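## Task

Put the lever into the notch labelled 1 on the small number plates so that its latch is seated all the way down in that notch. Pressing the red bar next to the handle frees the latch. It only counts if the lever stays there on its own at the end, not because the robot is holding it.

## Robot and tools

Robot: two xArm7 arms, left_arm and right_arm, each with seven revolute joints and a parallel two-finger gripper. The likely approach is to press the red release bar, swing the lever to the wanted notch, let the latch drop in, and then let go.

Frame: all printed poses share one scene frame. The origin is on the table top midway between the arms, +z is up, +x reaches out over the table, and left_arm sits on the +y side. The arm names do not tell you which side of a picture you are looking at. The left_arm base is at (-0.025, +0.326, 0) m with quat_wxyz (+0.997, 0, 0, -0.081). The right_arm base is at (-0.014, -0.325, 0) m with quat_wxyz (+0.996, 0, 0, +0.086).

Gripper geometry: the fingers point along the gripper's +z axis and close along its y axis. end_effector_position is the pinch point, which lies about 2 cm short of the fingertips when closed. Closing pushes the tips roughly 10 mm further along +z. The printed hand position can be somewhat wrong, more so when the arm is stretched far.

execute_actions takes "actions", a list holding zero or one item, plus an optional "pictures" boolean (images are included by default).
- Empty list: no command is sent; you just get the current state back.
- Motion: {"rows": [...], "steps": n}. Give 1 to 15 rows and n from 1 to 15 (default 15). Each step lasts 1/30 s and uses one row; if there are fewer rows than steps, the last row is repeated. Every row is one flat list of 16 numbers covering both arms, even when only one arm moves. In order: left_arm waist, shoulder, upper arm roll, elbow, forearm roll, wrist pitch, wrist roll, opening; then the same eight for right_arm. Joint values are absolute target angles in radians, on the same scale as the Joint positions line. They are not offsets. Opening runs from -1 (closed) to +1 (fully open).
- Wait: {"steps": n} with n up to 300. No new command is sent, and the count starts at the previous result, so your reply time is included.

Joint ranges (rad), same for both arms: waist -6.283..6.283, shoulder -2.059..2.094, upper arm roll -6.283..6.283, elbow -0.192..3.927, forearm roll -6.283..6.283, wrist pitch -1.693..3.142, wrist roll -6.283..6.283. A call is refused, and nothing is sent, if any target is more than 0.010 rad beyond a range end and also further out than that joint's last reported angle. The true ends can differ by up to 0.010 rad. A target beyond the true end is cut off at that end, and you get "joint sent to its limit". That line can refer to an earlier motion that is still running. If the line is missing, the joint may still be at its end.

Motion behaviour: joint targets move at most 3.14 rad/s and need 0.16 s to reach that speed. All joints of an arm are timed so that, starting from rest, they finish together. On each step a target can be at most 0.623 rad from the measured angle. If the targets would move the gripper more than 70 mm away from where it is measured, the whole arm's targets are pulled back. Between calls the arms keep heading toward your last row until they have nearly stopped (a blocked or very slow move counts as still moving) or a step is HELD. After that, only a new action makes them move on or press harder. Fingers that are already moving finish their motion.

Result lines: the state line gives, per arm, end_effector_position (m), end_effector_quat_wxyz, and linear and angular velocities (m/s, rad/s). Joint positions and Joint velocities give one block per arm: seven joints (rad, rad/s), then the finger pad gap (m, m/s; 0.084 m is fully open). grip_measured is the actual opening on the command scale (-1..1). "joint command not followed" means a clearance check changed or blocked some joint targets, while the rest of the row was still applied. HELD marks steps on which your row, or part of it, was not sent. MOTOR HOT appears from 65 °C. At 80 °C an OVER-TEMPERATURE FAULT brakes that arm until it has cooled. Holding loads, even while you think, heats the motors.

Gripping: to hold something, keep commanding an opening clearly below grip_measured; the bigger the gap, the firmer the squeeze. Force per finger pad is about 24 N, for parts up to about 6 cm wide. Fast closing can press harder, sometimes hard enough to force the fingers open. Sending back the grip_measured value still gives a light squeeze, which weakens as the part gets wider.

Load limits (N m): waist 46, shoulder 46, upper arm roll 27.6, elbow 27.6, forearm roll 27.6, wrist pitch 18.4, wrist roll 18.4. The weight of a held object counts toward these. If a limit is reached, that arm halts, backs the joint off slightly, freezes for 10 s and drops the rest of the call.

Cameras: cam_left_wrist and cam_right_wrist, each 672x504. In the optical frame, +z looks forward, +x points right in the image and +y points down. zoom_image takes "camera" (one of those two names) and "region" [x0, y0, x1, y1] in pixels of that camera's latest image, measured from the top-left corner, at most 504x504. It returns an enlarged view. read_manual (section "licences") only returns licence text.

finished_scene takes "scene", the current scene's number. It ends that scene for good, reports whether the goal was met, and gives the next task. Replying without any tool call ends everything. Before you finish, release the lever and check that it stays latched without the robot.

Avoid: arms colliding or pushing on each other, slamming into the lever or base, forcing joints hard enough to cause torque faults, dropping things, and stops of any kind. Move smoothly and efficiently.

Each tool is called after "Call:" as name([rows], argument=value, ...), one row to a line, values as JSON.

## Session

Call:
execute_actions(actions=[])

Scene clock: 0.00 s of 5200.00 s.
left_arm: end_effector_position=(+0.3880, +0.6695, +0.2013) grip_measured=+1.00 end_effector_quat_wxyz=(+0.242, -0.003, +0.771, +0.590) end_effector_velocity=(-0.000, +0.000, +0.000) end_effector_angular_velocity=(+0.000, -0.001, +0.001) | right_arm: end_effector_position=(+0.4164, -0.4606, +0.3253) grip_measured=+1.00 end_effector_quat_wxyz=(-0.073, +0.972, -0.163, +0.152) end_effector_velocity=(-0.000, +0.000, -0.000) end_effector_angular_velocity=(+0.000, +0.000, +0.000)
Joint positions: left_arm=[-0.023  0.583  0.493  0.703 -0.968 -1.066 -1.973  0.084] | right_arm=[-0.477 -0.312 -0.084  0.987  0.213  1.038 -0.139  0.084]
Joint velocities: left_arm=[-0.    -0.001  0.001  0.    -0.001 -0.     0.     0.   ] | right_arm=[ 0. -0. -0. -0. -0.  0.  0.  0.]

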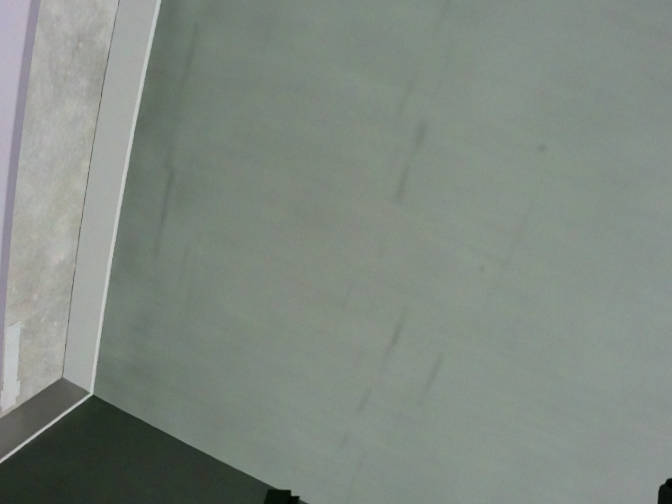

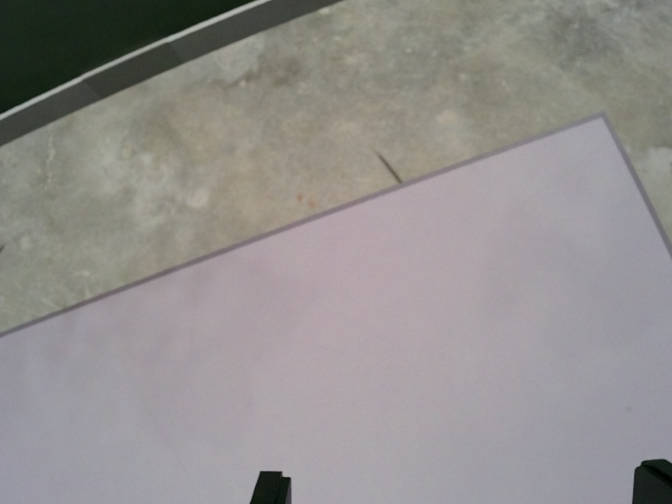

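Call:
execute_actions([
  {"rows":[[0.2,0.038,0,1.808,0,1.77,-0.787,1,-0.477,-0.312,-0.084,0.987,0.213,1.038,-0.139,1]],"steps":15},
], pictures=false)

Call:
execute_actions([
  {"steps":60},
], pictures=false)

Scene clock: 6.90 s of 5200.00 s.
left_arm: end_effector_position=(+0.5338, +0.6072, +0.2730) grip_measured=+1.00 end_effector_quat_wxyz=(+0.352, +0.129, +0.772, +0.513) end_effector_velocity=(+0.274, -0.159, +0.235) end_effector_angular_velocity=(+0.135, -0.019, -0.818) | right_arm: end_effector_position=(+0.4165, -0.4607, +0.3257) grip_measured=+1.00 end_effector_quat_wxyz=(-0.074, +0.972, -0.164, +0.153) end_effector_velocity=(-0.000, -0.001, +0.000) end_effector_angular_velocity=(-0.001, +0.000, -0.000)
Joint positions: left_arm=[ 0.044  0.419  0.345  0.915 -0.756 -0.854 -1.761  0.084] | right_arm=[-0.477 -0.312 -0.084  0.987  0.213  1.038 -0.139  0.084]
Joint velocities: left_arm=[ 0.126 -0.308 -0.277  0.473  0.474  0.473  0.473  0.   ] | right_arm=[-0.    -0.001 -0.     0.001 -0.002  0.001  0.     0.   ]
Steps of this call (steps 1 to 90: nothing new was sent; then 3.40 s passed at rest; steps 91 to 105: all 15 steps of this action). Readings (joint positions):
91: left_arm=[-0.023 0.583 0.493 0.704 -0.968 -1.065 -1.972] | right_arm=[-0.477 -0.312 -0.084 0.987 0.213 1.038 -0.139]
92: left_arm=[-0.020 0.580 0.490 0.707 -0.963 -1.060 -1.967] | right_arm=[-0.477 -0.312 -0.084 0.987 0.213 1.038 -0.139]
94: left_arm=[-0.009 0.555 0.466 0.735 -0.933 -1.029 -1.937] | right_arm=[-0.477 -0.312 -0.084 0.987 0.213 1.038 -0.139]
98: left_arm=[0.012 0.498 0.416 0.804 -0.867 -0.965 -1.872] | right_arm=[-0.477 -0.312 -0.084 0.987 0.213 1.038 -0.139]
105: the state above

Scene clock: 8.90 s of 5200.00 s.
left_arm: end_effector_position=(+0.5138, +0.3461, +0.4846) grip_measured=+1.00 end_effector_quat_wxyz=(+0.062, +0.902, +0.399, +0.151) end_effector_velocity=(-0.328, -0.011, -0.219) end_effector_angular_velocity=(-0.031, +1.502, -0.033) | right_arm: end_effector_position=(+0.4165, -0.4607, +0.3257) grip_measured=+1.00 end_effector_quat_wxyz=(-0.074, +0.972, -0.164, +0.153) end_effector_velocity=(+0.000, -0.001, -0.000) end_effector_angular_velocity=(-0.000, -0.001, -0.002)
Joint positions: left_arm=[ 0.199  0.041  0.002  1.802 -0.004  1.433 -0.793  0.084] | right_arm=[-0.477 -0.312 -0.084  0.987  0.213  1.038 -0.139  0.084]
Joint velocities: left_arm=[ 0.004 -0.009 -0.008  0.024  0.019  1.535  0.028 -0.   ] | right_arm=[-0.002  0.001 -0.    -0.     0.001 -0.002 -0.    -0.   ]
Steps of this call (steps 1 to 60: the robot went on to your last target). Readings (joint positions):
1: left_arm=[0.048 0.409 0.336 0.931 -0.741 -0.838 -1.745] | right_arm=[-0.477 -0.312 -0.084 0.987 0.213 1.038 -0.139]
2: left_arm=[0.052 0.399 0.327 0.947 -0.725 -0.822 -1.729] | right_arm=[-0.477 -0.312 -0.084 0.987 0.213 1.038 -0.139]
4: left_arm=[0.060 0.380 0.309 0.979 -0.693 -0.790 -1.697] | right_arm=[-0.477 -0.312 -0.084 0.987 0.213 1.038 -0.139]
8: left_arm=[0.075 0.345 0.277 1.043 -0.628 -0.726 -1.633] | right_arm=[-0.477 -0.312 -0.084 0.987 0.213 1.038 -0.139]
60: the state above

Call:
execute_actions([
  {"rows":[[-0.625,0.038,0,1.808,0,1.77,-0.787,1,-0.477,-0.312,-0.084,0.987,0.213,1.038,-0.139,1]],"steps":15},
])

Call:
execute_actions([
  {"steps":30},
])

Scene clock: 12.07 s of 5200.00 s.
left_arm: end_effector_position=(+0.4155, +0.1928, +0.4499) grip_measured=+1.00 end_effector_quat_wxyz=(-0.000, +0.970, +0.244, -0.000) end_effector_velocity=(-0.102, -0.336, +0.000) end_effector_angular_velocity=(-0.000, -0.000, -0.764) | right_arm: end_effector_position=(+0.4165, -0.4607, +0.3257) grip_measured=+1.00 end_effector_quat_wxyz=(-0.074, +0.972, -0.164, +0.153) end_effector_velocity=(-0.000, -0.000, -0.001) end_effector_angular_velocity=(-0.000, +0.002, -0.001)
Joint positions: left_arm=[-0.131  0.038 -0.001  1.808 -0.     1.77  -0.787  0.084] | right_arm=[-0.477 -0.312 -0.084  0.987  0.213  1.038 -0.139  0.084]
Joint velocities: left_arm=[-0.763 -0.    -0.001 -0.    -0.    -0.    -0.    -0.   ] | right_arm=[-0.     0.001 -0.    -0.001 -0.001 -0.001  0.001 -0.   ]
Steps of this call (steps 1 to 30: the robot went on to your last target; steps 31 to 80: nothing new was sent; steps 81 to 95: all 15 steps of this action). Readings (joint positions):
81: left_arm=[0.200 0.038 0.000 1.808 0.000 1.770 -0.787] | right_arm=[-0.477 -0.312 -0.084 0.987 0.213 1.038 -0.139]
82: left_arm=[0.196 0.038 0.001 1.808 0.000 1.770 -0.787] | right_arm=[-0.477 -0.312 -0.084 0.987 0.213 1.038 -0.139]
84: left_arm=[0.158 0.038 0.007 1.808 0.001 1.770 -0.787] | right_arm=[-0.477 -0.312 -0.084 0.987 0.213 1.038 -0.139]
88: left_arm=[0.046 0.038 -0.002 1.808 -0.000 1.770 -0.787] | right_arm=[-0.477 -0.312 -0.084 0.987 0.213 1.038 -0.139]
95: the state above

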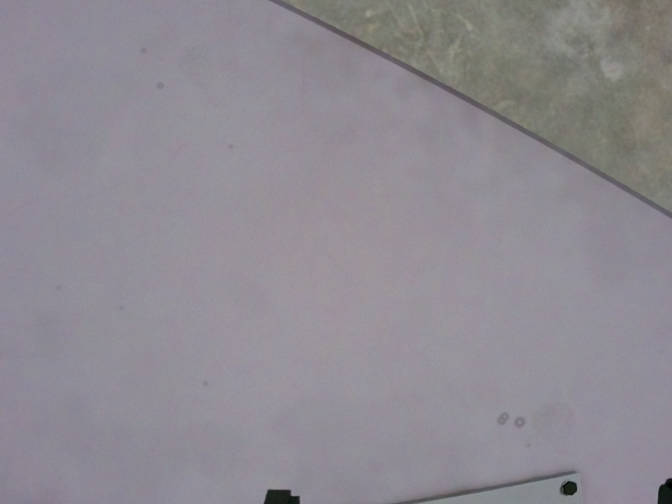

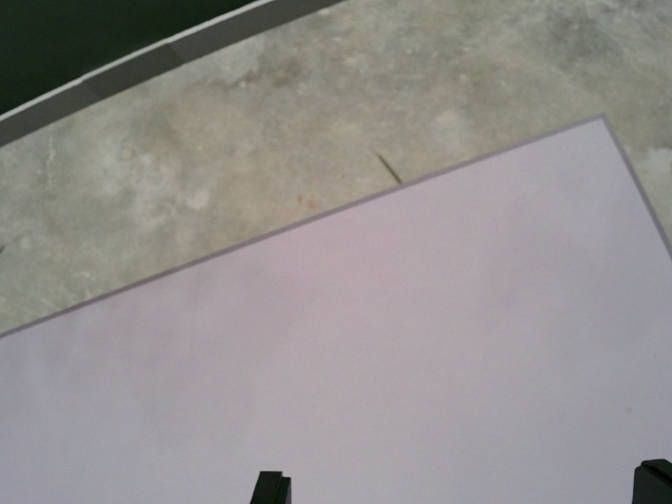

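Scene clock: 13.07 s of 5200.00 s.
left_arm: end_effector_position=(+0.3008, +0.0008, +0.4501) grip_measured=+1.00 end_effector_quat_wxyz=(-0.000, +1.000, +0.001, +0.000) end_effector_velocity=(-0.006, -0.006, -0.000) end_effector_angular_velocity=(-0.001, +0.001, -0.018) | right_arm: end_effector_position=(+0.4165, -0.4607, +0.3257) grip_measured=+1.00 end_effector_quat_wxyz=(-0.074, +0.972, -0.164, +0.153) end_effector_velocity=(+0.000, +0.001, -0.000) end_effector_angular_velocity=(+0.000, +0.000, +0.001)
Joint positions: left_arm=[-0.624  0.038  0.001  1.808  0.     1.77  -0.787  0.084] | right_arm=[-0.477 -0.312 -0.084  0.987  0.213  1.038 -0.139  0.084]
Joint velocities: left_arm=[-0.01   0.    -0.007  0.    -0.001 -0.     0.001 -0.   ] | right_arm=[ 0.002  0.001 -0.    -0.     0.    -0.001  0.001 -0.   ]
Steps of this call (steps 1 to 30: the robot went on to your last target). Readings (joint positions):
1: left_arm=[-0.156 0.038 -0.001 1.808 -0.000 1.770 -0.787] | right_arm=[-0.477 -0.312 -0.084 0.987 0.213 1.038 -0.139]
2: left_arm=[-0.182 0.038 -0.001 1.808 -0.000 1.770 -0.787] | right_arm=[-0.477 -0.312 -0.084 0.987 0.213 1.038 -0.139]
4: left_arm=[-0.233 0.038 -0.000 1.808 -0.000 1.770 -0.787] | right_arm=[-0.477 -0.312 -0.084 0.987 0.213 1.038 -0.139]
8: left_arm=[-0.334 0.038 -0.000 1.808 -0.000 1.770 -0.787] | right_arm=[-0.477 -0.312 -0.084 0.987 0.213 1.038 -0.139]
30: the state above

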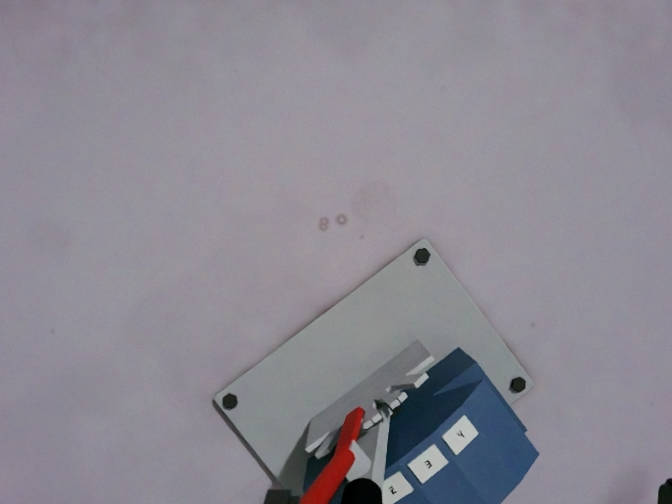

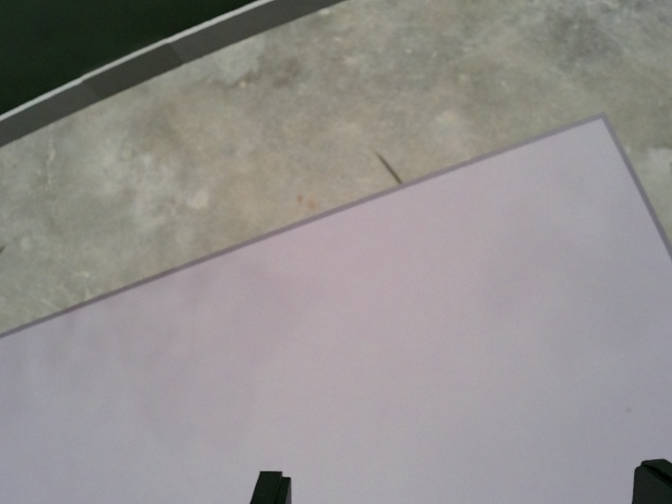

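Call:
execute_actions([
  {"rows":[[-0.625,0.038,0,1.808,0,1.77,2.354,1,-0.477,-0.312,-0.084,0.987,0.213,1.038,-0.139,1]],"steps":15},
], pictures=false)

Call:
execute_actions([
  {"steps":30},
])

Scene clock: 15.77 s of 5200.00 s.
left_arm: end_effector_position=(+0.3000, +0.0001, +0.4500) grip_measured=+1.00 end_effector_quat_wxyz=(+0.000, +0.887, -0.463, -0.000) end_effector_velocity=(+0.000, +0.000, -0.000) end_effector_angular_velocity=(+0.001, -0.000, -2.528) | right_arm: end_effector_position=(+0.4165, -0.4607, +0.3257) grip_measured=+1.00 end_effector_quat_wxyz=(-0.074, +0.972, -0.164, +0.153) end_effector_velocity=(-0.000, +0.000, -0.000) end_effector_angular_velocity=(+0.000, +0.000, +0.000)
Joint positions: left_arm=[-0.625  0.038 -0.     1.808 -0.     1.77   0.175  0.084] | right_arm=[-0.477 -0.312 -0.084  0.987  0.213  1.038 -0.139  0.084]
Joint velocities: left_arm=[ 0.     0.     0.    -0.     0.001  0.     2.529  0.   ] | right_arm=[-0. -0.  0. -0.  0.  0. -0. -0.]
Steps of this call (steps 1 to 15: the robot went on to your last target; steps 16 to 66: nothing new was sent; steps 67 to 81: all 15 steps of this action). Readings (joint positions):
67: left_arm=[-0.625 0.038 0.000 1.808 0.000 1.770 -0.787] | right_arm=[-0.477 -0.312 -0.084 0.987 0.213 1.038 -0.139]
68: left_arm=[-0.625 0.038 0.000 1.808 0.000 1.770 -0.781] | right_arm=[-0.477 -0.312 -0.084 0.987 0.213 1.038 -0.139]
70: left_arm=[-0.625 0.038 0.000 1.808 0.000 1.770 -0.730] | right_arm=[-0.477 -0.312 -0.084 0.987 0.213 1.038 -0.139]
74: left_arm=[-0.625 0.038 0.000 1.808 0.000 1.770 -0.432] | right_arm=[-0.477 -0.312 -0.084 0.987 0.213 1.038 -0.139]
81: the state above

Scene clock: 16.77 s of 5200.00 s.
left_arm: end_effector_position=(+0.3001, +0.0001, +0.4501) grip_measured=+1.00 end_effector_quat_wxyz=(+0.000, -0.009, +1.000, +0.000) end_effector_velocity=(+0.000, -0.000, -0.001) end_effector_angular_velocity=(+0.001, +0.001, -0.195) | right_arm: end_effector_position=(+0.4165, -0.4607, +0.3257) grip_measured=+1.00 end_effector_quat_wxyz=(-0.074, +0.972, -0.164, +0.153) end_effector_velocity=(-0.000, -0.000, +0.000) end_effector_angular_velocity=(-0.001, -0.001, +0.000)
Joint positions: left_arm=[-0.625  0.038  0.     1.808  0.     1.77   2.338  0.084] | right_arm=[-0.477 -0.312 -0.084  0.987  0.213  1.038 -0.139  0.084]
Joint velocities: left_arm=[-0.     0.001  0.    -0.     0.    -0.     0.196 -0.   ] | right_arm=[-0.    -0.001  0.    -0.    -0.    -0.001 -0.    -0.   ]
Steps of this call (steps 1 to 30: the robot went on to your last target). Readings (joint positions):
1: left_arm=[-0.625 0.038 -0.000 1.808 -0.000 1.770 0.260] | right_arm=[-0.477 -0.312 -0.084 0.987 0.213 1.038 -0.139]
2: left_arm=[-0.625 0.038 -0.000 1.808 -0.000 1.770 0.345] | right_arm=[-0.477 -0.312 -0.084 0.987 0.213 1.038 -0.139]
4: left_arm=[-0.625 0.038 -0.000 1.808 -0.000 1.770 0.515] | right_arm=[-0.477 -0.312 -0.084 0.987 0.213 1.038 -0.139]
8: left_arm=[-0.625 0.038 -0.000 1.808 -0.000 1.770 0.854] | right_arm=[-0.477 -0.312 -0.084 0.987 0.213 1.038 -0.139]
30: the state above

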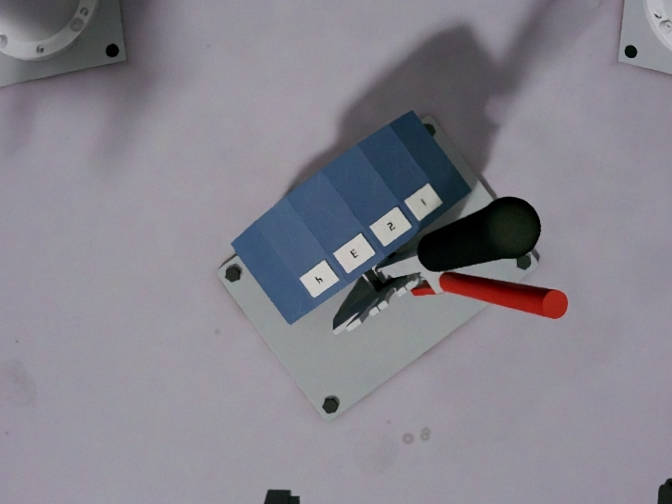

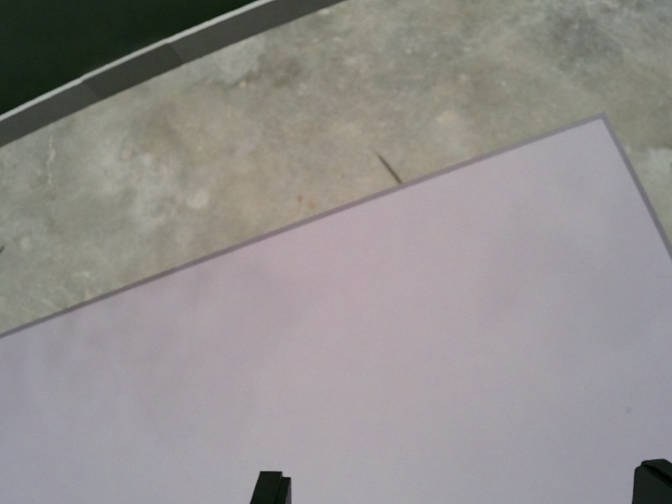

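Call:
zoom_image(camera="cam_left_wrist", region=[290, 170, 580, 350])

Region (290, 170, 580, 350) of cam_left_wrist's 672x504 image, scaled by 1.738, with more detail than that image has; it fills the top 313 rows of this view, and the rest is white.

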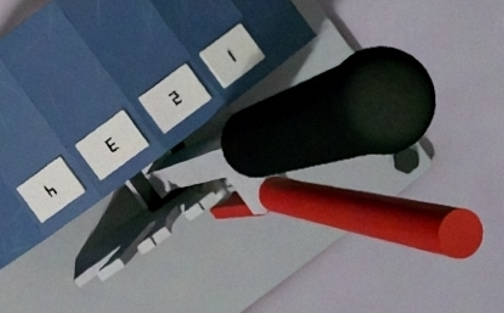

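Call:
execute_actions([
  {"rows":[[-0.670,-0.30,0,1.40,0,1.55,3.249,1,-0.477,-0.312,-0.084,0.987,0.213,1.038,-0.139,1],[-0.670,-0.30,0,1.40,0,1.55,3.249,1,-0.477,-0.312,-0.084,0.987,0.213,1.038,-0.139,1],[-0.670,-0.30,0,1.40,0,1.55,3.249,1,-0.477,-0.312,-0.084,0.987,0.213,1.038,-0.139,1],[-0.670,-0.30,0,1.40,0,1.55,3.249,1,-0.477,-0.312,-0.084,0.987,0.213,1.038,-0.139,1],[-0.670,-0.30,0,1.40,0,1.55,3.249,1,-0.477,-0.312,-0.084,0.987,0.213,1.038,-0.139,1],[-0.670,-0.30,0,1.40,0,1.55,3.249,1,-0.477,-0.312,-0.084,0.987,0.213,1.038,-0.139,1],[-0.670,-0.30,0,1.40,0,1.55,3.249,1,-0.477,-0.312,-0.084,0.987,0.213,1.038,-0.139,1],[-0.670,-0.30,0,1.40,0,1.55,3.249,1,-0.477,-0.312,-0.084,0.987,0.213,1.038,-0.139,1],[-0.670,-0.30,0,1.40,0,1.55,3.249,1,-0.477,-0.312,-0.084,0.987,0.213,1.038,-0.139,1],[-0.670,-0.30,0,1.40,0,1.55,3.249,1,-0.477,-0.312,-0.084,0.987,0.213,1.038,-0.139,1],[-0.670,-0.499,0,1.041,0,1.350,3.249,1,-0.477,-0.312,-0.084,0.987,0.213,1.038,-0.139,1]],"steps":15},
], pictures=false)

Call:
execute_actions([
  {"steps":20},
])

Scene clock: 41.33 s of 5200.00 s.
left_arm: end_effector_position=(+0.2443, +0.0317, +0.4326) grip_measured=+1.00 end_effector_quat_wxyz=(+0.075, +0.410, +0.908, -0.032) end_effector_velocity=(-0.106, +0.117, -0.289) end_effector_angular_velocity=(-0.027, -0.180, -0.707) | right_arm: end_effector_position=(+0.4165, -0.4607, +0.3257) grip_measured=+1.00 end_effector_quat_wxyz=(-0.074, +0.972, -0.164, +0.153) end_effector_velocity=(-0.000, +0.001, -0.001) end_effector_angular_velocity=(+0.003, +0.002, +0.002)
Joint positions: left_arm=[-0.668 -0.351  0.     1.31   0.     1.498  3.16   0.084] | right_arm=[-0.477 -0.312 -0.084  0.987  0.213  1.038 -0.139  0.084]
Joint velocities: left_arm=[-0.01  -0.935  0.011 -1.705  0.001 -0.912  0.716 -0.   ] | right_arm=[ 0.002  0.001 -0.    -0.     0.002  0.002 -0.    -0.   ]
Steps of this call (steps 1 to 30: the robot went on to your last target; steps 31 to 100: nothing new was sent; then 20.73 s passed at rest; steps 101 to 115: all 15 steps of this action). Readings (joint positions):
101: left_arm=[-0.625 0.038 0.000 1.808 -0.000 1.770 2.354] | right_arm=[-0.477 -0.312 -0.084 0.987 0.213 1.038 -0.139]
102: left_arm=[-0.625 0.036 0.000 1.805 0.000 1.768 2.360] | right_arm=[-0.477 -0.312 -0.084 0.987 0.213 1.038 -0.139]
104: left_arm=[-0.629 0.012 0.001 1.771 0.000 1.749 2.411] | right_arm=[-0.477 -0.312 -0.084 0.987 0.213 1.038 -0.139]
108: left_arm=[-0.649 -0.143 -0.000 1.588 -0.000 1.652 2.709] | right_arm=[-0.477 -0.312 -0.084 0.987 0.213 1.038 -0.139]
115: the state above

Scene clock: 42.00 s of 5200.00 s.
left_arm: end_effector_position=(+0.2264, +0.0502, +0.3838) grip_measured=+1.00 end_effector_quat_wxyz=(+0.089, +0.450, +0.888, -0.034) end_effector_velocity=(-0.001, +0.000, -0.001) end_effector_angular_velocity=(+0.002, +0.001, -0.002) | right_arm: end_effector_position=(+0.4165, -0.4607, +0.3257) grip_measured=+1.00 end_effector_quat_wxyz=(-0.074, +0.972, -0.164, +0.153) end_effector_velocity=(+0.000, +0.000, -0.000) end_effector_angular_velocity=(+0.001, -0.001, -0.000)
Joint positions: left_arm=[-0.67  -0.499  0.     1.042  0.     1.35   3.249  0.084] | right_arm=[-0.477 -0.312 -0.084  0.987  0.213  1.038 -0.139  0.084]
Joint velocities: left_arm=[-0.    -0.001 -0.001 -0.004 -0.    -0.001  0.001  0.   ] | right_arm=[ 0.     0.     0.    -0.001  0.001 -0.001  0.    -0.   ]
Steps of this call (steps 1 to 20: the robot went on to your last target). Readings (joint positions):
1: left_arm=[-0.668 -0.382 0.000 1.253 0.000 1.467 3.182] | right_arm=[-0.477 -0.312 -0.084 0.987 0.213 1.038 -0.139]
2: left_arm=[-0.669 -0.410 0.000 1.199 0.000 1.439 3.199] | right_arm=[-0.477 -0.312 -0.084 0.987 0.213 1.038 -0.139]
4: left_arm=[-0.669 -0.455 0.000 1.115 0.000 1.395 3.224] | right_arm=[-0.477 -0.312 -0.084 0.987 0.213 1.038 -0.139]
8: left_arm=[-0.670 -0.490 0.000 1.056 0.000 1.359 3.244] | right_arm=[-0.477 -0.312 -0.084 0.987 0.213 1.038 -0.139]
20: the state above

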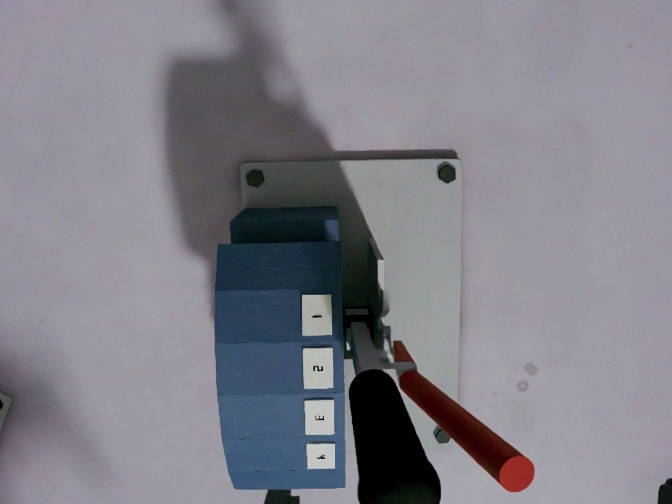

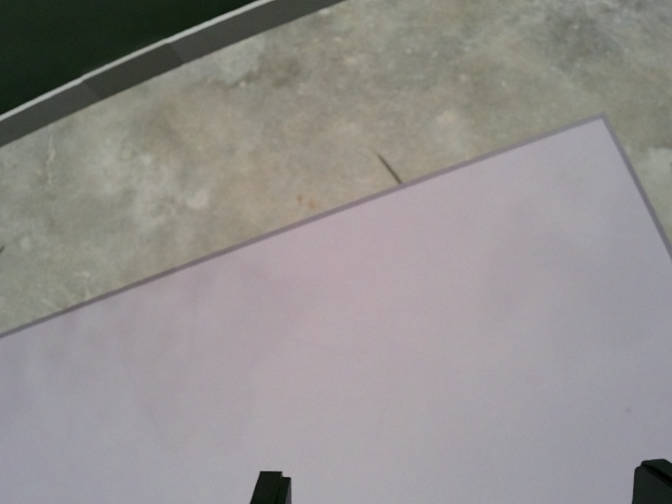

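Call:
execute_actions([
  {"rows":[[-0.678,-0.4675,0,0.839,0,1.1165,3.249,1,-0.477,-0.312,-0.084,0.987,0.213,1.038,-0.139,1]],"steps":15},
])

Scene clock: 47.13 s of 5200.00 s.
left_arm: end_effector_position=(+0.2344, +0.0369, +0.3073) grip_measured=+1.00 end_effector_quat_wxyz=(+0.090, +0.454, +0.886, -0.034) end_effector_velocity=(+0.002, -0.003, -0.009) end_effector_angular_velocity=(-0.012, -0.011, -0.001) | right_arm: end_effector_position=(+0.4165, -0.4607, +0.3257) grip_measured=+1.00 end_effector_quat_wxyz=(-0.074, +0.972, -0.164, +0.153) end_effector_velocity=(-0.000, +0.001, -0.000) end_effector_angular_velocity=(+0.001, +0.001, +0.001)
Joint positions: left_arm=[-0.678 -0.469  0.     0.844  0.     1.12   3.249  0.084] | right_arm=[-0.477 -0.312 -0.084  0.987  0.213  1.038 -0.139  0.084]
Joint velocities: left_arm=[-0.001 -0.001 -0.    -0.032  0.001 -0.047 -0.    -0.   ] | right_arm=[ 0.001  0.     0.    -0.     0.001  0.001 -0.    -0.   ]
Steps of this call (steps 1 to 15: the robot went on to your last target; steps 16 to 90: nothing new was sent; then 1.63 s passed at rest; steps 91 to 105: all 15 steps of this action). Readings (joint positions):
91: left_arm=[-0.670 -0.499 0.000 1.041 -0.000 1.350 3.249] | right_arm=[-0.477 -0.312 -0.084 0.987 0.213 1.038 -0.139]
92: left_arm=[-0.670 -0.499 0.000 1.038 0.000 1.344 3.249] | right_arm=[-0.477 -0.312 -0.084 0.987 0.213 1.038 -0.139]
94: left_arm=[-0.672 -0.496 0.000 1.002 0.000 1.296 3.249] | right_arm=[-0.477 -0.312 -0.084 0.987 0.213 1.038 -0.139]
98: left_arm=[-0.676 -0.472 -0.000 0.882 -0.000 1.175 3.249] | right_arm=[-0.477 -0.312 -0.084 0.987 0.213 1.038 -0.139]
105: the state above

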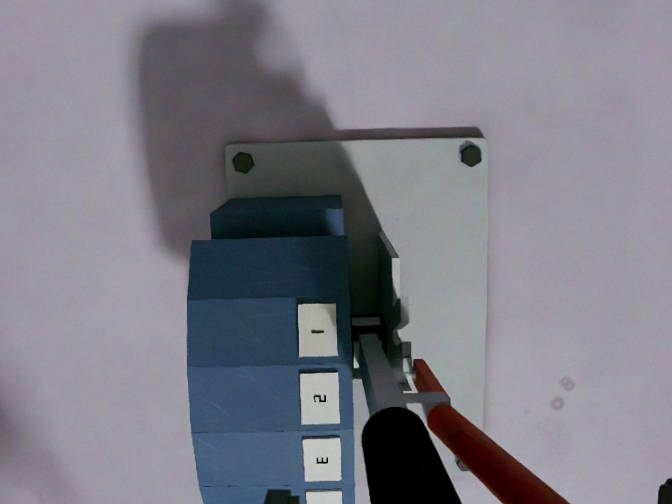

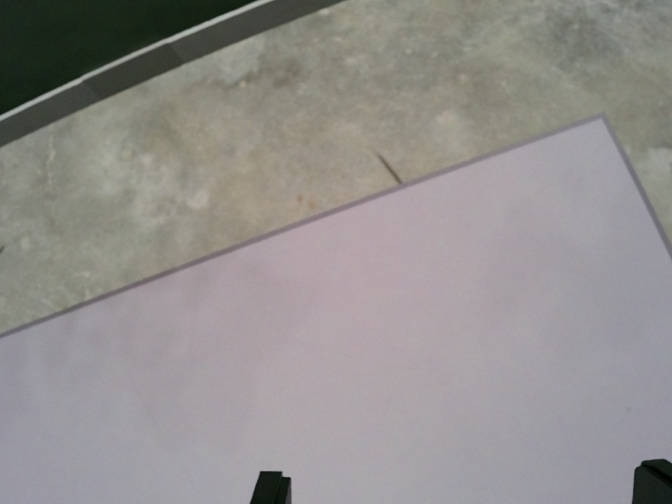

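Call:
execute_actions([
  {"rows":[[-0.680,-0.4675,0,0.839,0,1.1165,3.249,0.7,-0.477,-0.312,-0.084,0.987,0.213,1.038,-0.139,1],[-0.682,-0.4675,0,0.839,0,1.1165,3.249,0.55,-0.477,-0.312,-0.084,0.987,0.213,1.038,-0.139,1],[-0.684,-0.4675,0,0.839,0,1.1165,3.249,0.4,-0.477,-0.312,-0.084,0.987,0.213,1.038,-0.139,1],[-0.686,-0.4675,0,0.839,0,1.1165,3.249,0.3,-0.477,-0.312,-0.084,0.987,0.213,1.038,-0.139,1],[-0.688,-0.4675,0,0.839,0,1.1165,3.249,0.2,-0.477,-0.312,-0.084,0.987,0.213,1.038,-0.139,1],[-0.689,-0.4675,0,0.839,0,1.1165,3.249,0.1,-0.477,-0.312,-0.084,0.987,0.213,1.038,-0.139,1],[-0.690,-0.4675,0,0.839,0,1.1165,3.249,0,-0.477,-0.312,-0.084,0.987,0.213,1.038,-0.139,1],[-0.691,-0.4675,0,0.839,0,1.1165,3.249,-0.1,-0.477,-0.312,-0.084,0.987,0.213,1.038,-0.139,1],[-0.692,-0.4675,0,0.839,0,1.1165,3.249,-0.2,-0.477,-0.312,-0.084,0.987,0.213,1.038,-0.139,1],[-0.693,-0.4675,0,0.839,0,1.1165,3.249,-0.3,-0.477,-0.312,-0.084,0.987,0.213,1.038,-0.139,1],[-0.694,-0.4675,0,0.839,0,1.1165,3.249,-0.4,-0.477,-0.312,-0.084,0.987,0.213,1.038,-0.139,1],[-0.695,-0.4675,0,0.839,0,1.1165,3.249,-0.55,-0.477,-0.312,-0.084,0.987,0.213,1.038,-0.139,1]],"steps":15},
], pictures=false)

Call:
execute_actions([
  {"steps":15},
])

Scene clock: 58.47 s of 5200.00 s.
left_arm: end_effector_position=(+0.2296, +0.0326, +0.3065) grip_measured=-0.19 end_effector_quat_wxyz=(+0.090, +0.461, +0.882, -0.035) end_effector_velocity=(-0.000, +0.000, -0.001) end_effector_angular_velocity=(+0.001, +0.003, -0.004) | right_arm: end_effector_position=(+0.4165, -0.4607, +0.3257) grip_measured=+1.00 end_effector_quat_wxyz=(-0.074, +0.972, -0.164, +0.153) end_effector_velocity=(-0.000, -0.001, -0.000) end_effector_angular_velocity=(+0.000, +0.001, -0.001)
Joint positions: left_arm=[-0.693 -0.469 -0.001  0.841 -0.001  1.117  3.249  0.036] | right_arm=[-0.477 -0.312 -0.084  0.987  0.213  1.038 -0.139  0.084]
Joint velocities: left_arm=[-0.014  0.001  0.013 -0.002  0.004 -0.001 -0.     0.   ] | right_arm=[-0.001 -0.    -0.    -0.001 -0.     0.    -0.001  0.   ]
Steps of this call (steps 1 to 15: the robot went on to your last target; steps 16 to 90: nothing new was sent; then 7.83 s passed at rest; steps 91 to 105: all 15 steps of this action). Readings (joint positions):
91: left_arm=[-0.678 -0.468 0.000 0.839 0.000 1.116 3.249] | right_arm=[-0.477 -0.312 -0.084 0.987 0.213 1.038 -0.139]
92: left_arm=[-0.678 -0.468 0.000 0.839 0.000 1.116 3.249] | right_arm=[-0.477 -0.312 -0.084 0.987 0.213 1.038 -0.139]
94: left_arm=[-0.680 -0.468 0.000 0.839 0.000 1.117 3.249] | right_arm=[-0.477 -0.312 -0.084 0.987 0.213 1.038 -0.139]
98: left_arm=[-0.683 -0.468 0.004 0.841 0.002 1.116 3.249] | right_arm=[-0.477 -0.312 -0.084 0.987 0.213 1.038 -0.139]
105: the state above

Scene clock: 58.97 s of 5200.00 s.
left_arm: end_effector_position=(+0.2296, +0.0324, +0.3057) grip_measured=-0.19 end_effector_quat_wxyz=(+0.089, +0.461, +0.882, -0.035) end_effector_velocity=(-0.000, +0.001, -0.001) end_effector_angular_velocity=(+0.002, +0.002, +0.001) | right_arm: end_effector_position=(+0.4165, -0.4607, +0.3257) grip_measured=+1.00 end_effector_quat_wxyz=(-0.074, +0.972, -0.164, +0.153) end_effector_velocity=(-0.001, -0.001, -0.001) end_effector_angular_velocity=(-0.001, +0.003, -0.001)
Joint positions: left_arm=[-0.695 -0.468  0.     0.84   0.     1.115  3.249  0.036] | right_arm=[-0.477 -0.312 -0.084  0.987  0.213  1.038 -0.139  0.084]
Joint velocities: left_arm=[-0.     0.001  0.001 -0.002 -0.     0.    -0.     0.   ] | right_arm=[-0.     0.    -0.001 -0.001 -0.002  0.001  0.001  0.   ]
Steps of this call (steps 1 to 15: the robot went on to your last target). Readings (joint positions):
1: left_arm=[-0.694 -0.469 -0.000 0.841 -0.000 1.117 3.249] | right_arm=[-0.477 -0.312 -0.084 0.987 0.213 1.038 -0.139]
2: left_arm=[-0.694 -0.469 -0.000 0.841 -0.000 1.117 3.249] | right_arm=[-0.477 -0.312 -0.084 0.987 0.213 1.038 -0.139]
4: left_arm=[-0.695 -0.469 0.000 0.841 -0.000 1.117 3.249] | right_arm=[-0.477 -0.312 -0.084 0.987 0.213 1.038 -0.139]
8: left_arm=[-0.695 -0.469 0.000 0.841 0.000 1.116 3.249] | right_arm=[-0.477 -0.312 -0.084 0.987 0.213 1.038 -0.139]
15: the state above
All arms were judged still, so your last target was given up. Only a new action makes them travel on or press farther. Fingers that are still opening or closing keep moving.

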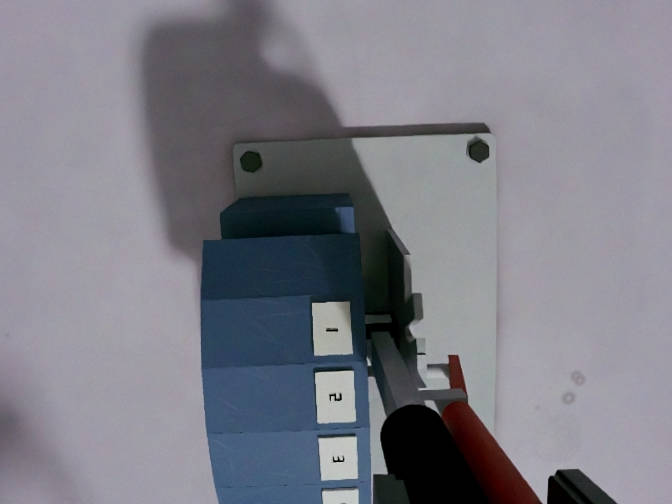

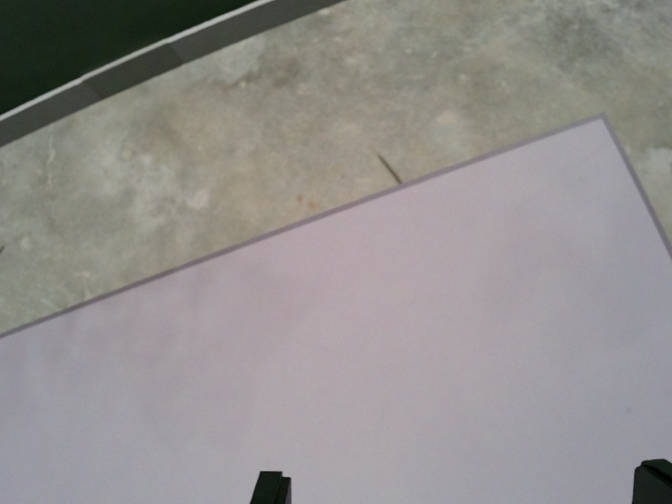

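Call:
execute_actions([
  {"rows":[[-0.694,-0.489,0,0.818,0,1.104,3.249,-0.55,-0.477,-0.312,-0.084,0.987,0.213,1.038,-0.139,1],[-0.694,-0.510,0,0.797,0,1.091,3.250,-0.55,-0.477,-0.312,-0.084,0.987,0.213,1.038,-0.139,1],[-0.693,-0.532,0,0.775,0,1.079,3.250,-0.55,-0.477,-0.312,-0.084,0.987,0.213,1.038,-0.139,1],[-0.692,-0.553,0,0.754,0,1.066,3.251,-0.55,-0.477,-0.312,-0.084,0.987,0.213,1.038,-0.139,1],[-0.691,-0.574,0,0.733,0,1.053,3.251,-0.55,-0.477,-0.312,-0.084,0.987,0.213,1.038,-0.139,1],[-0.691,-0.596,0,0.712,0,1.041,3.252,-0.55,-0.477,-0.312,-0.084,0.987,0.213,1.038,-0.139,1],[-0.690,-0.617,0,0.691,0,1.028,3.252,-0.55,-0.477,-0.312,-0.084,0.987,0.213,1.038,-0.139,1],[-0.689,-0.638,0,0.670,0,1.016,3.253,-0.55,-0.477,-0.312,-0.084,0.987,0.213,1.038,-0.139,1],[-0.689,-0.660,0,0.648,0,1.003,3.253,-0.55,-0.477,-0.312,-0.084,0.987,0.213,1.038,-0.139,1],[-0.688,-0.681,0,0.627,0,0.990,3.254,-0.55,-0.477,-0.312,-0.084,0.987,0.213,1.038,-0.139,1],[-0.687,-0.704,0,0.606,0,0.980,3.254,-0.55,-0.477,-0.312,-0.084,0.987,0.213,1.038,-0.139,1],[-0.686,-0.727,0,0.586,0,0.970,3.255,-0.55,-0.477,-0.312,-0.084,0.987,0.213,1.038,-0.139,1],[-0.686,-0.750,0,0.565,0,0.959,3.255,-0.55,-0.477,-0.312,-0.084,0.987,0.213,1.038,-0.139,1],[-0.685,-0.773,0,0.544,0,0.949,3.256,-0.55,-0.477,-0.312,-0.084,0.987,0.213,1.038,-0.139,1],[-0.684,-0.796,0,0.524,0,0.938,3.256,-0.55,-0.477,-0.312,-0.084,0.987,0.213,1.038,-0.139,1]],"steps":15},
], pictures=false)

Call:
execute_actions([
  {"rows":[[-0.683,-0.819,0,0.503,0,0.928,3.257,-0.55,-0.477,-0.312,-0.084,0.987,0.213,1.038,-0.139,1],[-0.682,-0.842,0,0.482,0,0.918,3.258,-0.55,-0.477,-0.312,-0.084,0.987,0.213,1.038,-0.139,1],[-0.681,-0.865,0,0.461,0,0.907,3.259,-0.55,-0.477,-0.312,-0.084,0.987,0.213,1.038,-0.139,1]],"steps":15},
])

Scene clock: 80.03 s of 5200.00 s.
left_arm: end_effector_position=(+0.2107, +0.0575, +0.2989) grip_measured=-0.19 end_effector_quat_wxyz=(+0.148, +0.457, +0.875, -0.057) end_effector_velocity=(-0.054, +0.072, -0.024) end_effector_angular_velocity=(-0.276, -0.249, +0.005) | right_arm: end_effector_position=(+0.4165, -0.4607, +0.3257) grip_measured=+1.00 end_effector_quat_wxyz=(-0.074, +0.972, -0.164, +0.153) end_effector_velocity=(-0.000, -0.001, -0.000) end_effector_angular_velocity=(-0.001, +0.002, -0.000)
Joint positions: left_arm=[-0.688 -0.686 -0.001  0.625 -0.     0.992  3.254  0.036] | right_arm=[-0.477 -0.312 -0.084  0.987  0.213  1.038 -0.139  0.084]
Joint velocities: left_arm=[ 0.02  -0.656 -0.001 -0.614 -0.001 -0.33   0.015  0.001] | right_arm=[-0.001  0.     0.    -0.    -0.002  0.     0.     0.   ]
Steps of this call (steps 1 to 90: nothing new was sent; then 17.57 s passed at rest; steps 91 to 105: all 15 steps of this action). Readings (joint positions):
91: left_arm=[-0.695 -0.468 0.000 0.839 0.000 1.116 3.249] | right_arm=[-0.477 -0.312 -0.084 0.987 0.213 1.038 -0.139]
92: left_arm=[-0.695 -0.469 0.000 0.837 -0.000 1.115 3.249] | right_arm=[-0.477 -0.312 -0.084 0.987 0.213 1.038 -0.139]
94: left_arm=[-0.695 -0.483 -0.000 0.823 -0.000 1.106 3.249] | right_arm=[-0.477 -0.312 -0.084 0.987 0.213 1.038 -0.139]
98: left_arm=[-0.693 -0.543 -0.000 0.763 -0.000 1.072 3.251] | right_arm=[-0.477 -0.312 -0.084 0.987 0.213 1.038 -0.139]
105: the state above

Scene clock: 80.53 s of 5200.00 s.
left_arm: end_effector_position=(+0.1974, +0.0757, +0.2913) grip_measured=-0.18 end_effector_quat_wxyz=(+0.195, +0.452, +0.867, -0.074) end_effector_velocity=(-0.002, +0.004, -0.011) end_effector_angular_velocity=(+0.003, +0.009, +0.007) | right_arm: end_effector_position=(+0.4165, -0.4607, +0.3257) grip_measured=+1.00 end_effector_quat_wxyz=(-0.074, +0.972, -0.164, +0.153) end_effector_velocity=(+0.000, -0.001, +0.000) end_effector_angular_velocity=(-0.001, -0.001, -0.001)
Joint positions: left_arm=[-0.682 -0.863 -0.001  0.464 -0.     0.908  3.259  0.036] | right_arm=[-0.477 -0.312 -0.084  0.987  0.213  1.038 -0.139  0.084]
Joint velocities: left_arm=[ 0.002 -0.013  0.003 -0.033 -0.001 -0.011 -0.003 -0.   ] | right_arm=[-0.001  0.001  0.     0.    -0.    -0.001 -0.001  0.   ]
Steps of this call (steps 1 to 15: all 15 steps of this action). Readings (joint positions):
1: left_arm=[-0.687 -0.708 -0.001 0.604 -0.000 0.981 3.254] | right_arm=[-0.477 -0.312 -0.084 0.987 0.213 1.038 -0.139]
2: left_arm=[-0.687 -0.730 -0.001 0.584 -0.000 0.970 3.255] | right_arm=[-0.477 -0.312 -0.084 0.987 0.213 1.038 -0.139]
4: left_arm=[-0.685 -0.776 -0.001 0.543 -0.000 0.949 3.256] | right_arm=[-0.477 -0.312 -0.084 0.987 0.213 1.038 -0.139]
8: left_arm=[-0.683 -0.842 -0.001 0.484 -0.000 0.919 3.258] | right_arm=[-0.477 -0.312 -0.084 0.987 0.213 1.038 -0.139]
15: the state above

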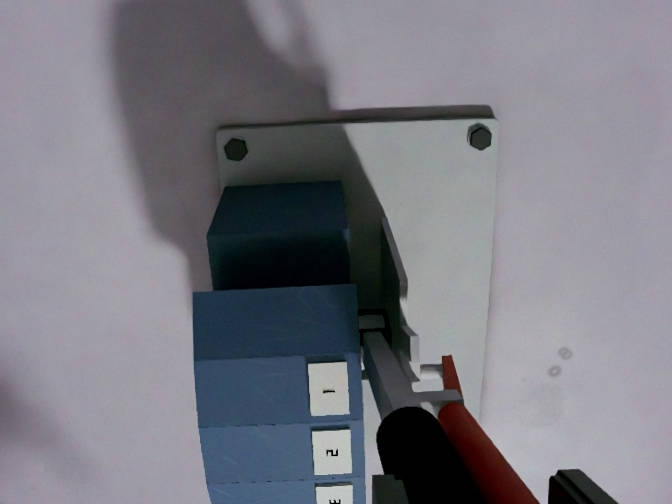

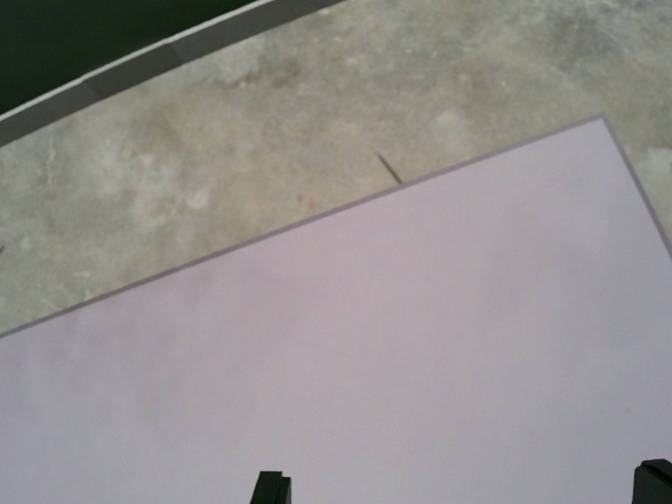

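Call:
execute_actions([
  {"rows":[[-0.682,-0.85,0,0.469,0,0.911,3.259,-0.55,-0.477,-0.312,-0.084,0.987,0.213,1.038,-0.139,1],[-0.682,-0.835,0,0.476,0,0.915,3.259,-0.55,-0.477,-0.312,-0.084,0.987,0.213,1.038,-0.139,1]],"steps":15},
])

Scene clock: 95.57 s of 5200.00 s.
left_arm: end_effector_position=(+0.1983, +0.0751, +0.2859) grip_measured=-0.18 end_effector_quat_wxyz=(+0.183, +0.453, +0.870, -0.069) end_effector_velocity=(+0.000, -0.000, -0.001) end_effector_angular_velocity=(+0.001, +0.003, +0.001) | right_arm: end_effector_position=(+0.4165, -0.4607, +0.3257) grip_measured=+1.00 end_effector_quat_wxyz=(-0.074, +0.972, -0.164, +0.153) end_effector_velocity=(-0.000, -0.001, -0.000) end_effector_angular_velocity=(+0.001, +0.001, -0.002)
Joint positions: left_arm=[-0.682 -0.835  0.     0.475  0.     0.916  3.259  0.036] | right_arm=[-0.477 -0.312 -0.084  0.987  0.213  1.038 -0.139  0.084]
Joint velocities: left_arm=[-0.001  0.005  0.002  0.002 -0.     0.001 -0.001 -0.001] | right_arm=[-0.001 -0.    -0.001 -0.     0.001  0.001 -0.    -0.   ]
Steps of this call (steps 1 to 15: the robot went on to your last target; steps 16 to 90: nothing new was sent; then 11.53 s passed at rest; steps 91 to 105: all 15 steps of this action). Readings (joint positions):
91: left_arm=[-0.681 -0.865 -0.000 0.461 -0.000 0.907 3.259] | right_arm=[-0.477 -0.312 -0.084 0.987 0.213 1.038 -0.139]
92: left_arm=[-0.681 -0.864 0.000 0.462 0.000 0.908 3.259] | right_arm=[-0.477 -0.312 -0.084 0.987 0.213 1.038 -0.139]
94: left_arm=[-0.681 -0.855 0.000 0.466 0.000 0.911 3.259] | right_arm=[-0.477 -0.312 -0.084 0.987 0.213 1.038 -0.139]
98: left_arm=[-0.682 -0.840 0.000 0.472 0.000 0.915 3.259] | right_arm=[-0.477 -0.312 -0.084 0.987 0.213 1.038 -0.139]
105: the state above

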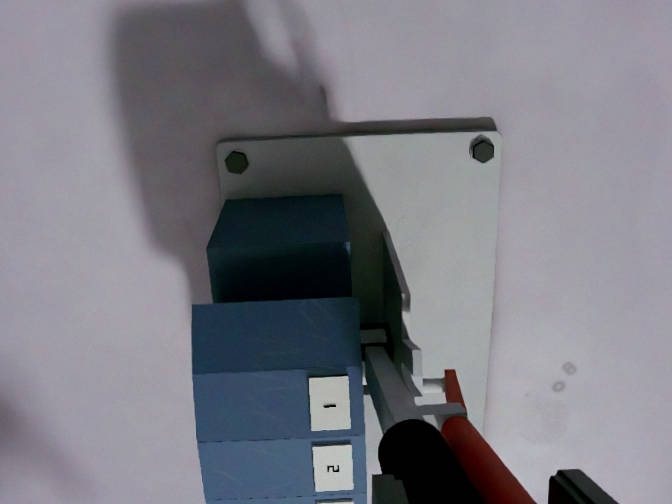

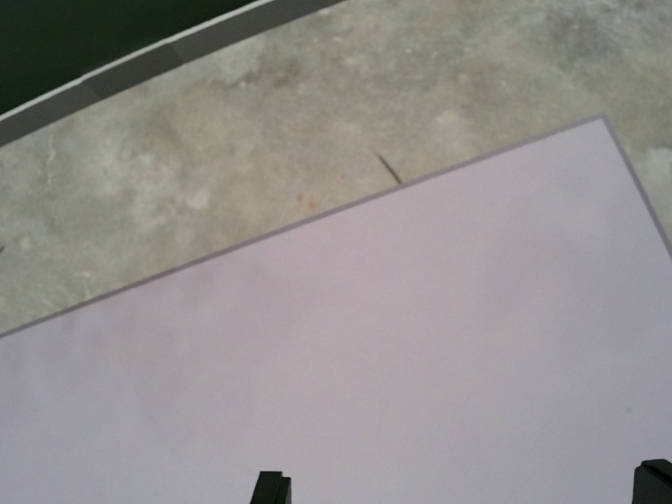

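Call:
zoom_image(camera="cam_left_wrist", region=[340,290,500,450])

Region (340, 290, 500, 450) of cam_left_wrist's 672x504 image, scaled by 3.150, with more detail than that image has.

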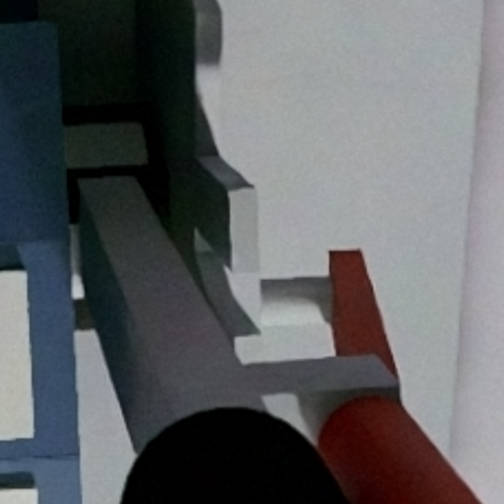

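Call:
execute_actions([
  {"rows":[[-0.682,-0.835,0,0.476,0,0.915,3.259,-0.3,-0.477,-0.312,-0.084,0.987,0.213,1.038,-0.139,1],[-0.681,-0.835,0,0.476,0,0.915,3.259,-0.15,-0.477,-0.312,-0.084,0.987,0.213,1.038,-0.139,1],[-0.68,-0.835,0,0.476,0,0.915,3.259,-0.05,-0.477,-0.312,-0.084,0.987,0.213,1.038,-0.139,1],[-0.679,-0.835,0,0.476,0,0.915,3.259,0.05,-0.477,-0.312,-0.084,0.987,0.213,1.038,-0.139,1],[-0.678,-0.835,0,0.476,0,0.915,3.259,0.15,-0.477,-0.312,-0.084,0.987,0.213,1.038,-0.139,1],[-0.676,-0.835,0,0.476,0,0.915,3.259,0.25,-0.477,-0.312,-0.084,0.987,0.213,1.038,-0.139,1],[-0.674,-0.835,0,0.476,0,0.915,3.259,0.35,-0.477,-0.312,-0.084,0.987,0.213,1.038,-0.139,1],[-0.672,-0.835,0,0.476,0,0.915,3.259,0.5,-0.477,-0.312,-0.084,0.987,0.213,1.038,-0.139,1],[-0.67,-0.835,0,0.476,0,0.915,3.259,0.7,-0.477,-0.312,-0.084,0.987,0.213,1.038,-0.139,1]],"steps":15},
])

Call:
zoom_image(camera="cam_left_wrist", region=[300,260,540,500])

Scene clock: 105.63 s of 5200.00 s.
left_arm: end_effector_position=(+0.2016, +0.0772, +0.2868) grip_measured=+0.67 end_effector_quat_wxyz=(+0.184, +0.448, +0.872, -0.069) end_effector_velocity=(+0.001, +0.002, -0.001) end_effector_angular_velocity=(+0.003, +0.003, +0.008) | right_arm: end_effector_position=(+0.4165, -0.4607, +0.3257) grip_measured=+1.00 end_effector_quat_wxyz=(-0.074, +0.972, -0.164, +0.153) end_effector_velocity=(+0.000, +0.001, +0.000) end_effector_angular_velocity=(-0.001, -0.001, +0.003)
Joint positions: left_arm=[-0.671 -0.835  0.     0.476  0.     0.915  3.259  0.072] | right_arm=[-0.477 -0.312 -0.084  0.987  0.213  1.038 -0.139  0.084]
Joint velocities: left_arm=[ 0.009  0.001 -0.003  0.001 -0.003  0.004 -0.     0.014] | right_arm=[ 0.002 -0.     0.     0.    -0.001 -0.001 -0.001  0.   ]
Steps of this call (steps 1 to 15: the robot went on to your last target; steps 16 to 90: nothing new was sent; then 6.57 s passed at rest; steps 91 to 105: all 15 steps of this action). Readings (joint positions):
91: left_arm=[-0.682 -0.835 -0.000 0.476 0.000 0.915 3.259] | right_arm=[-0.477 -0.312 -0.084 0.987 0.213 1.038 -0.139]
92: left_arm=[-0.682 -0.835 -0.000 0.476 -0.000 0.915 3.259] | right_arm=[-0.477 -0.312 -0.084 0.987 0.213 1.038 -0.139]
94: left_arm=[-0.682 -0.835 -0.000 0.476 -0.000 0.915 3.259] | right_arm=[-0.477 -0.312 -0.084 0.987 0.213 1.038 -0.139]
98: left_arm=[-0.677 -0.834 0.002 0.476 0.002 0.913 3.259] | right_arm=[-0.477 -0.312 -0.084 0.987 0.213 1.038 -0.139]
105: the state above

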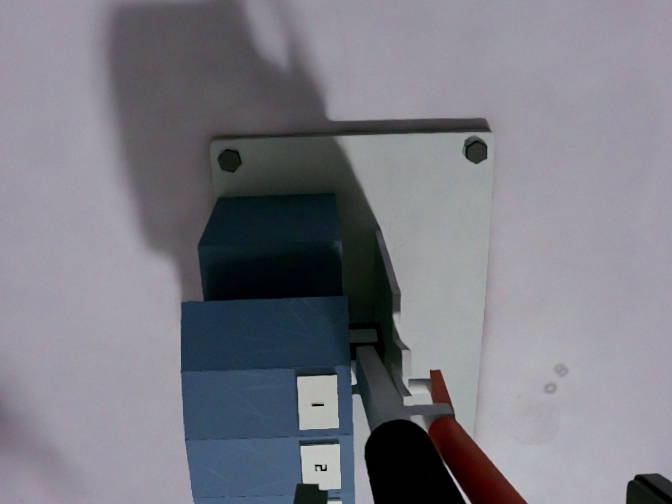

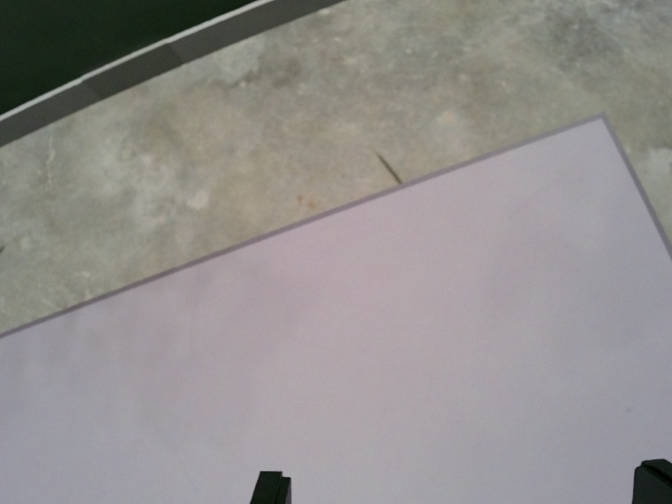

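Region (300, 260, 540, 500) of cam_left_wrist's 672x504 image, scaled by 2.100, with more detail than that image has.

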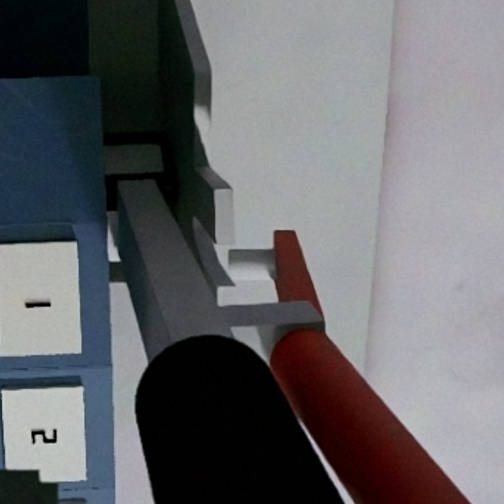

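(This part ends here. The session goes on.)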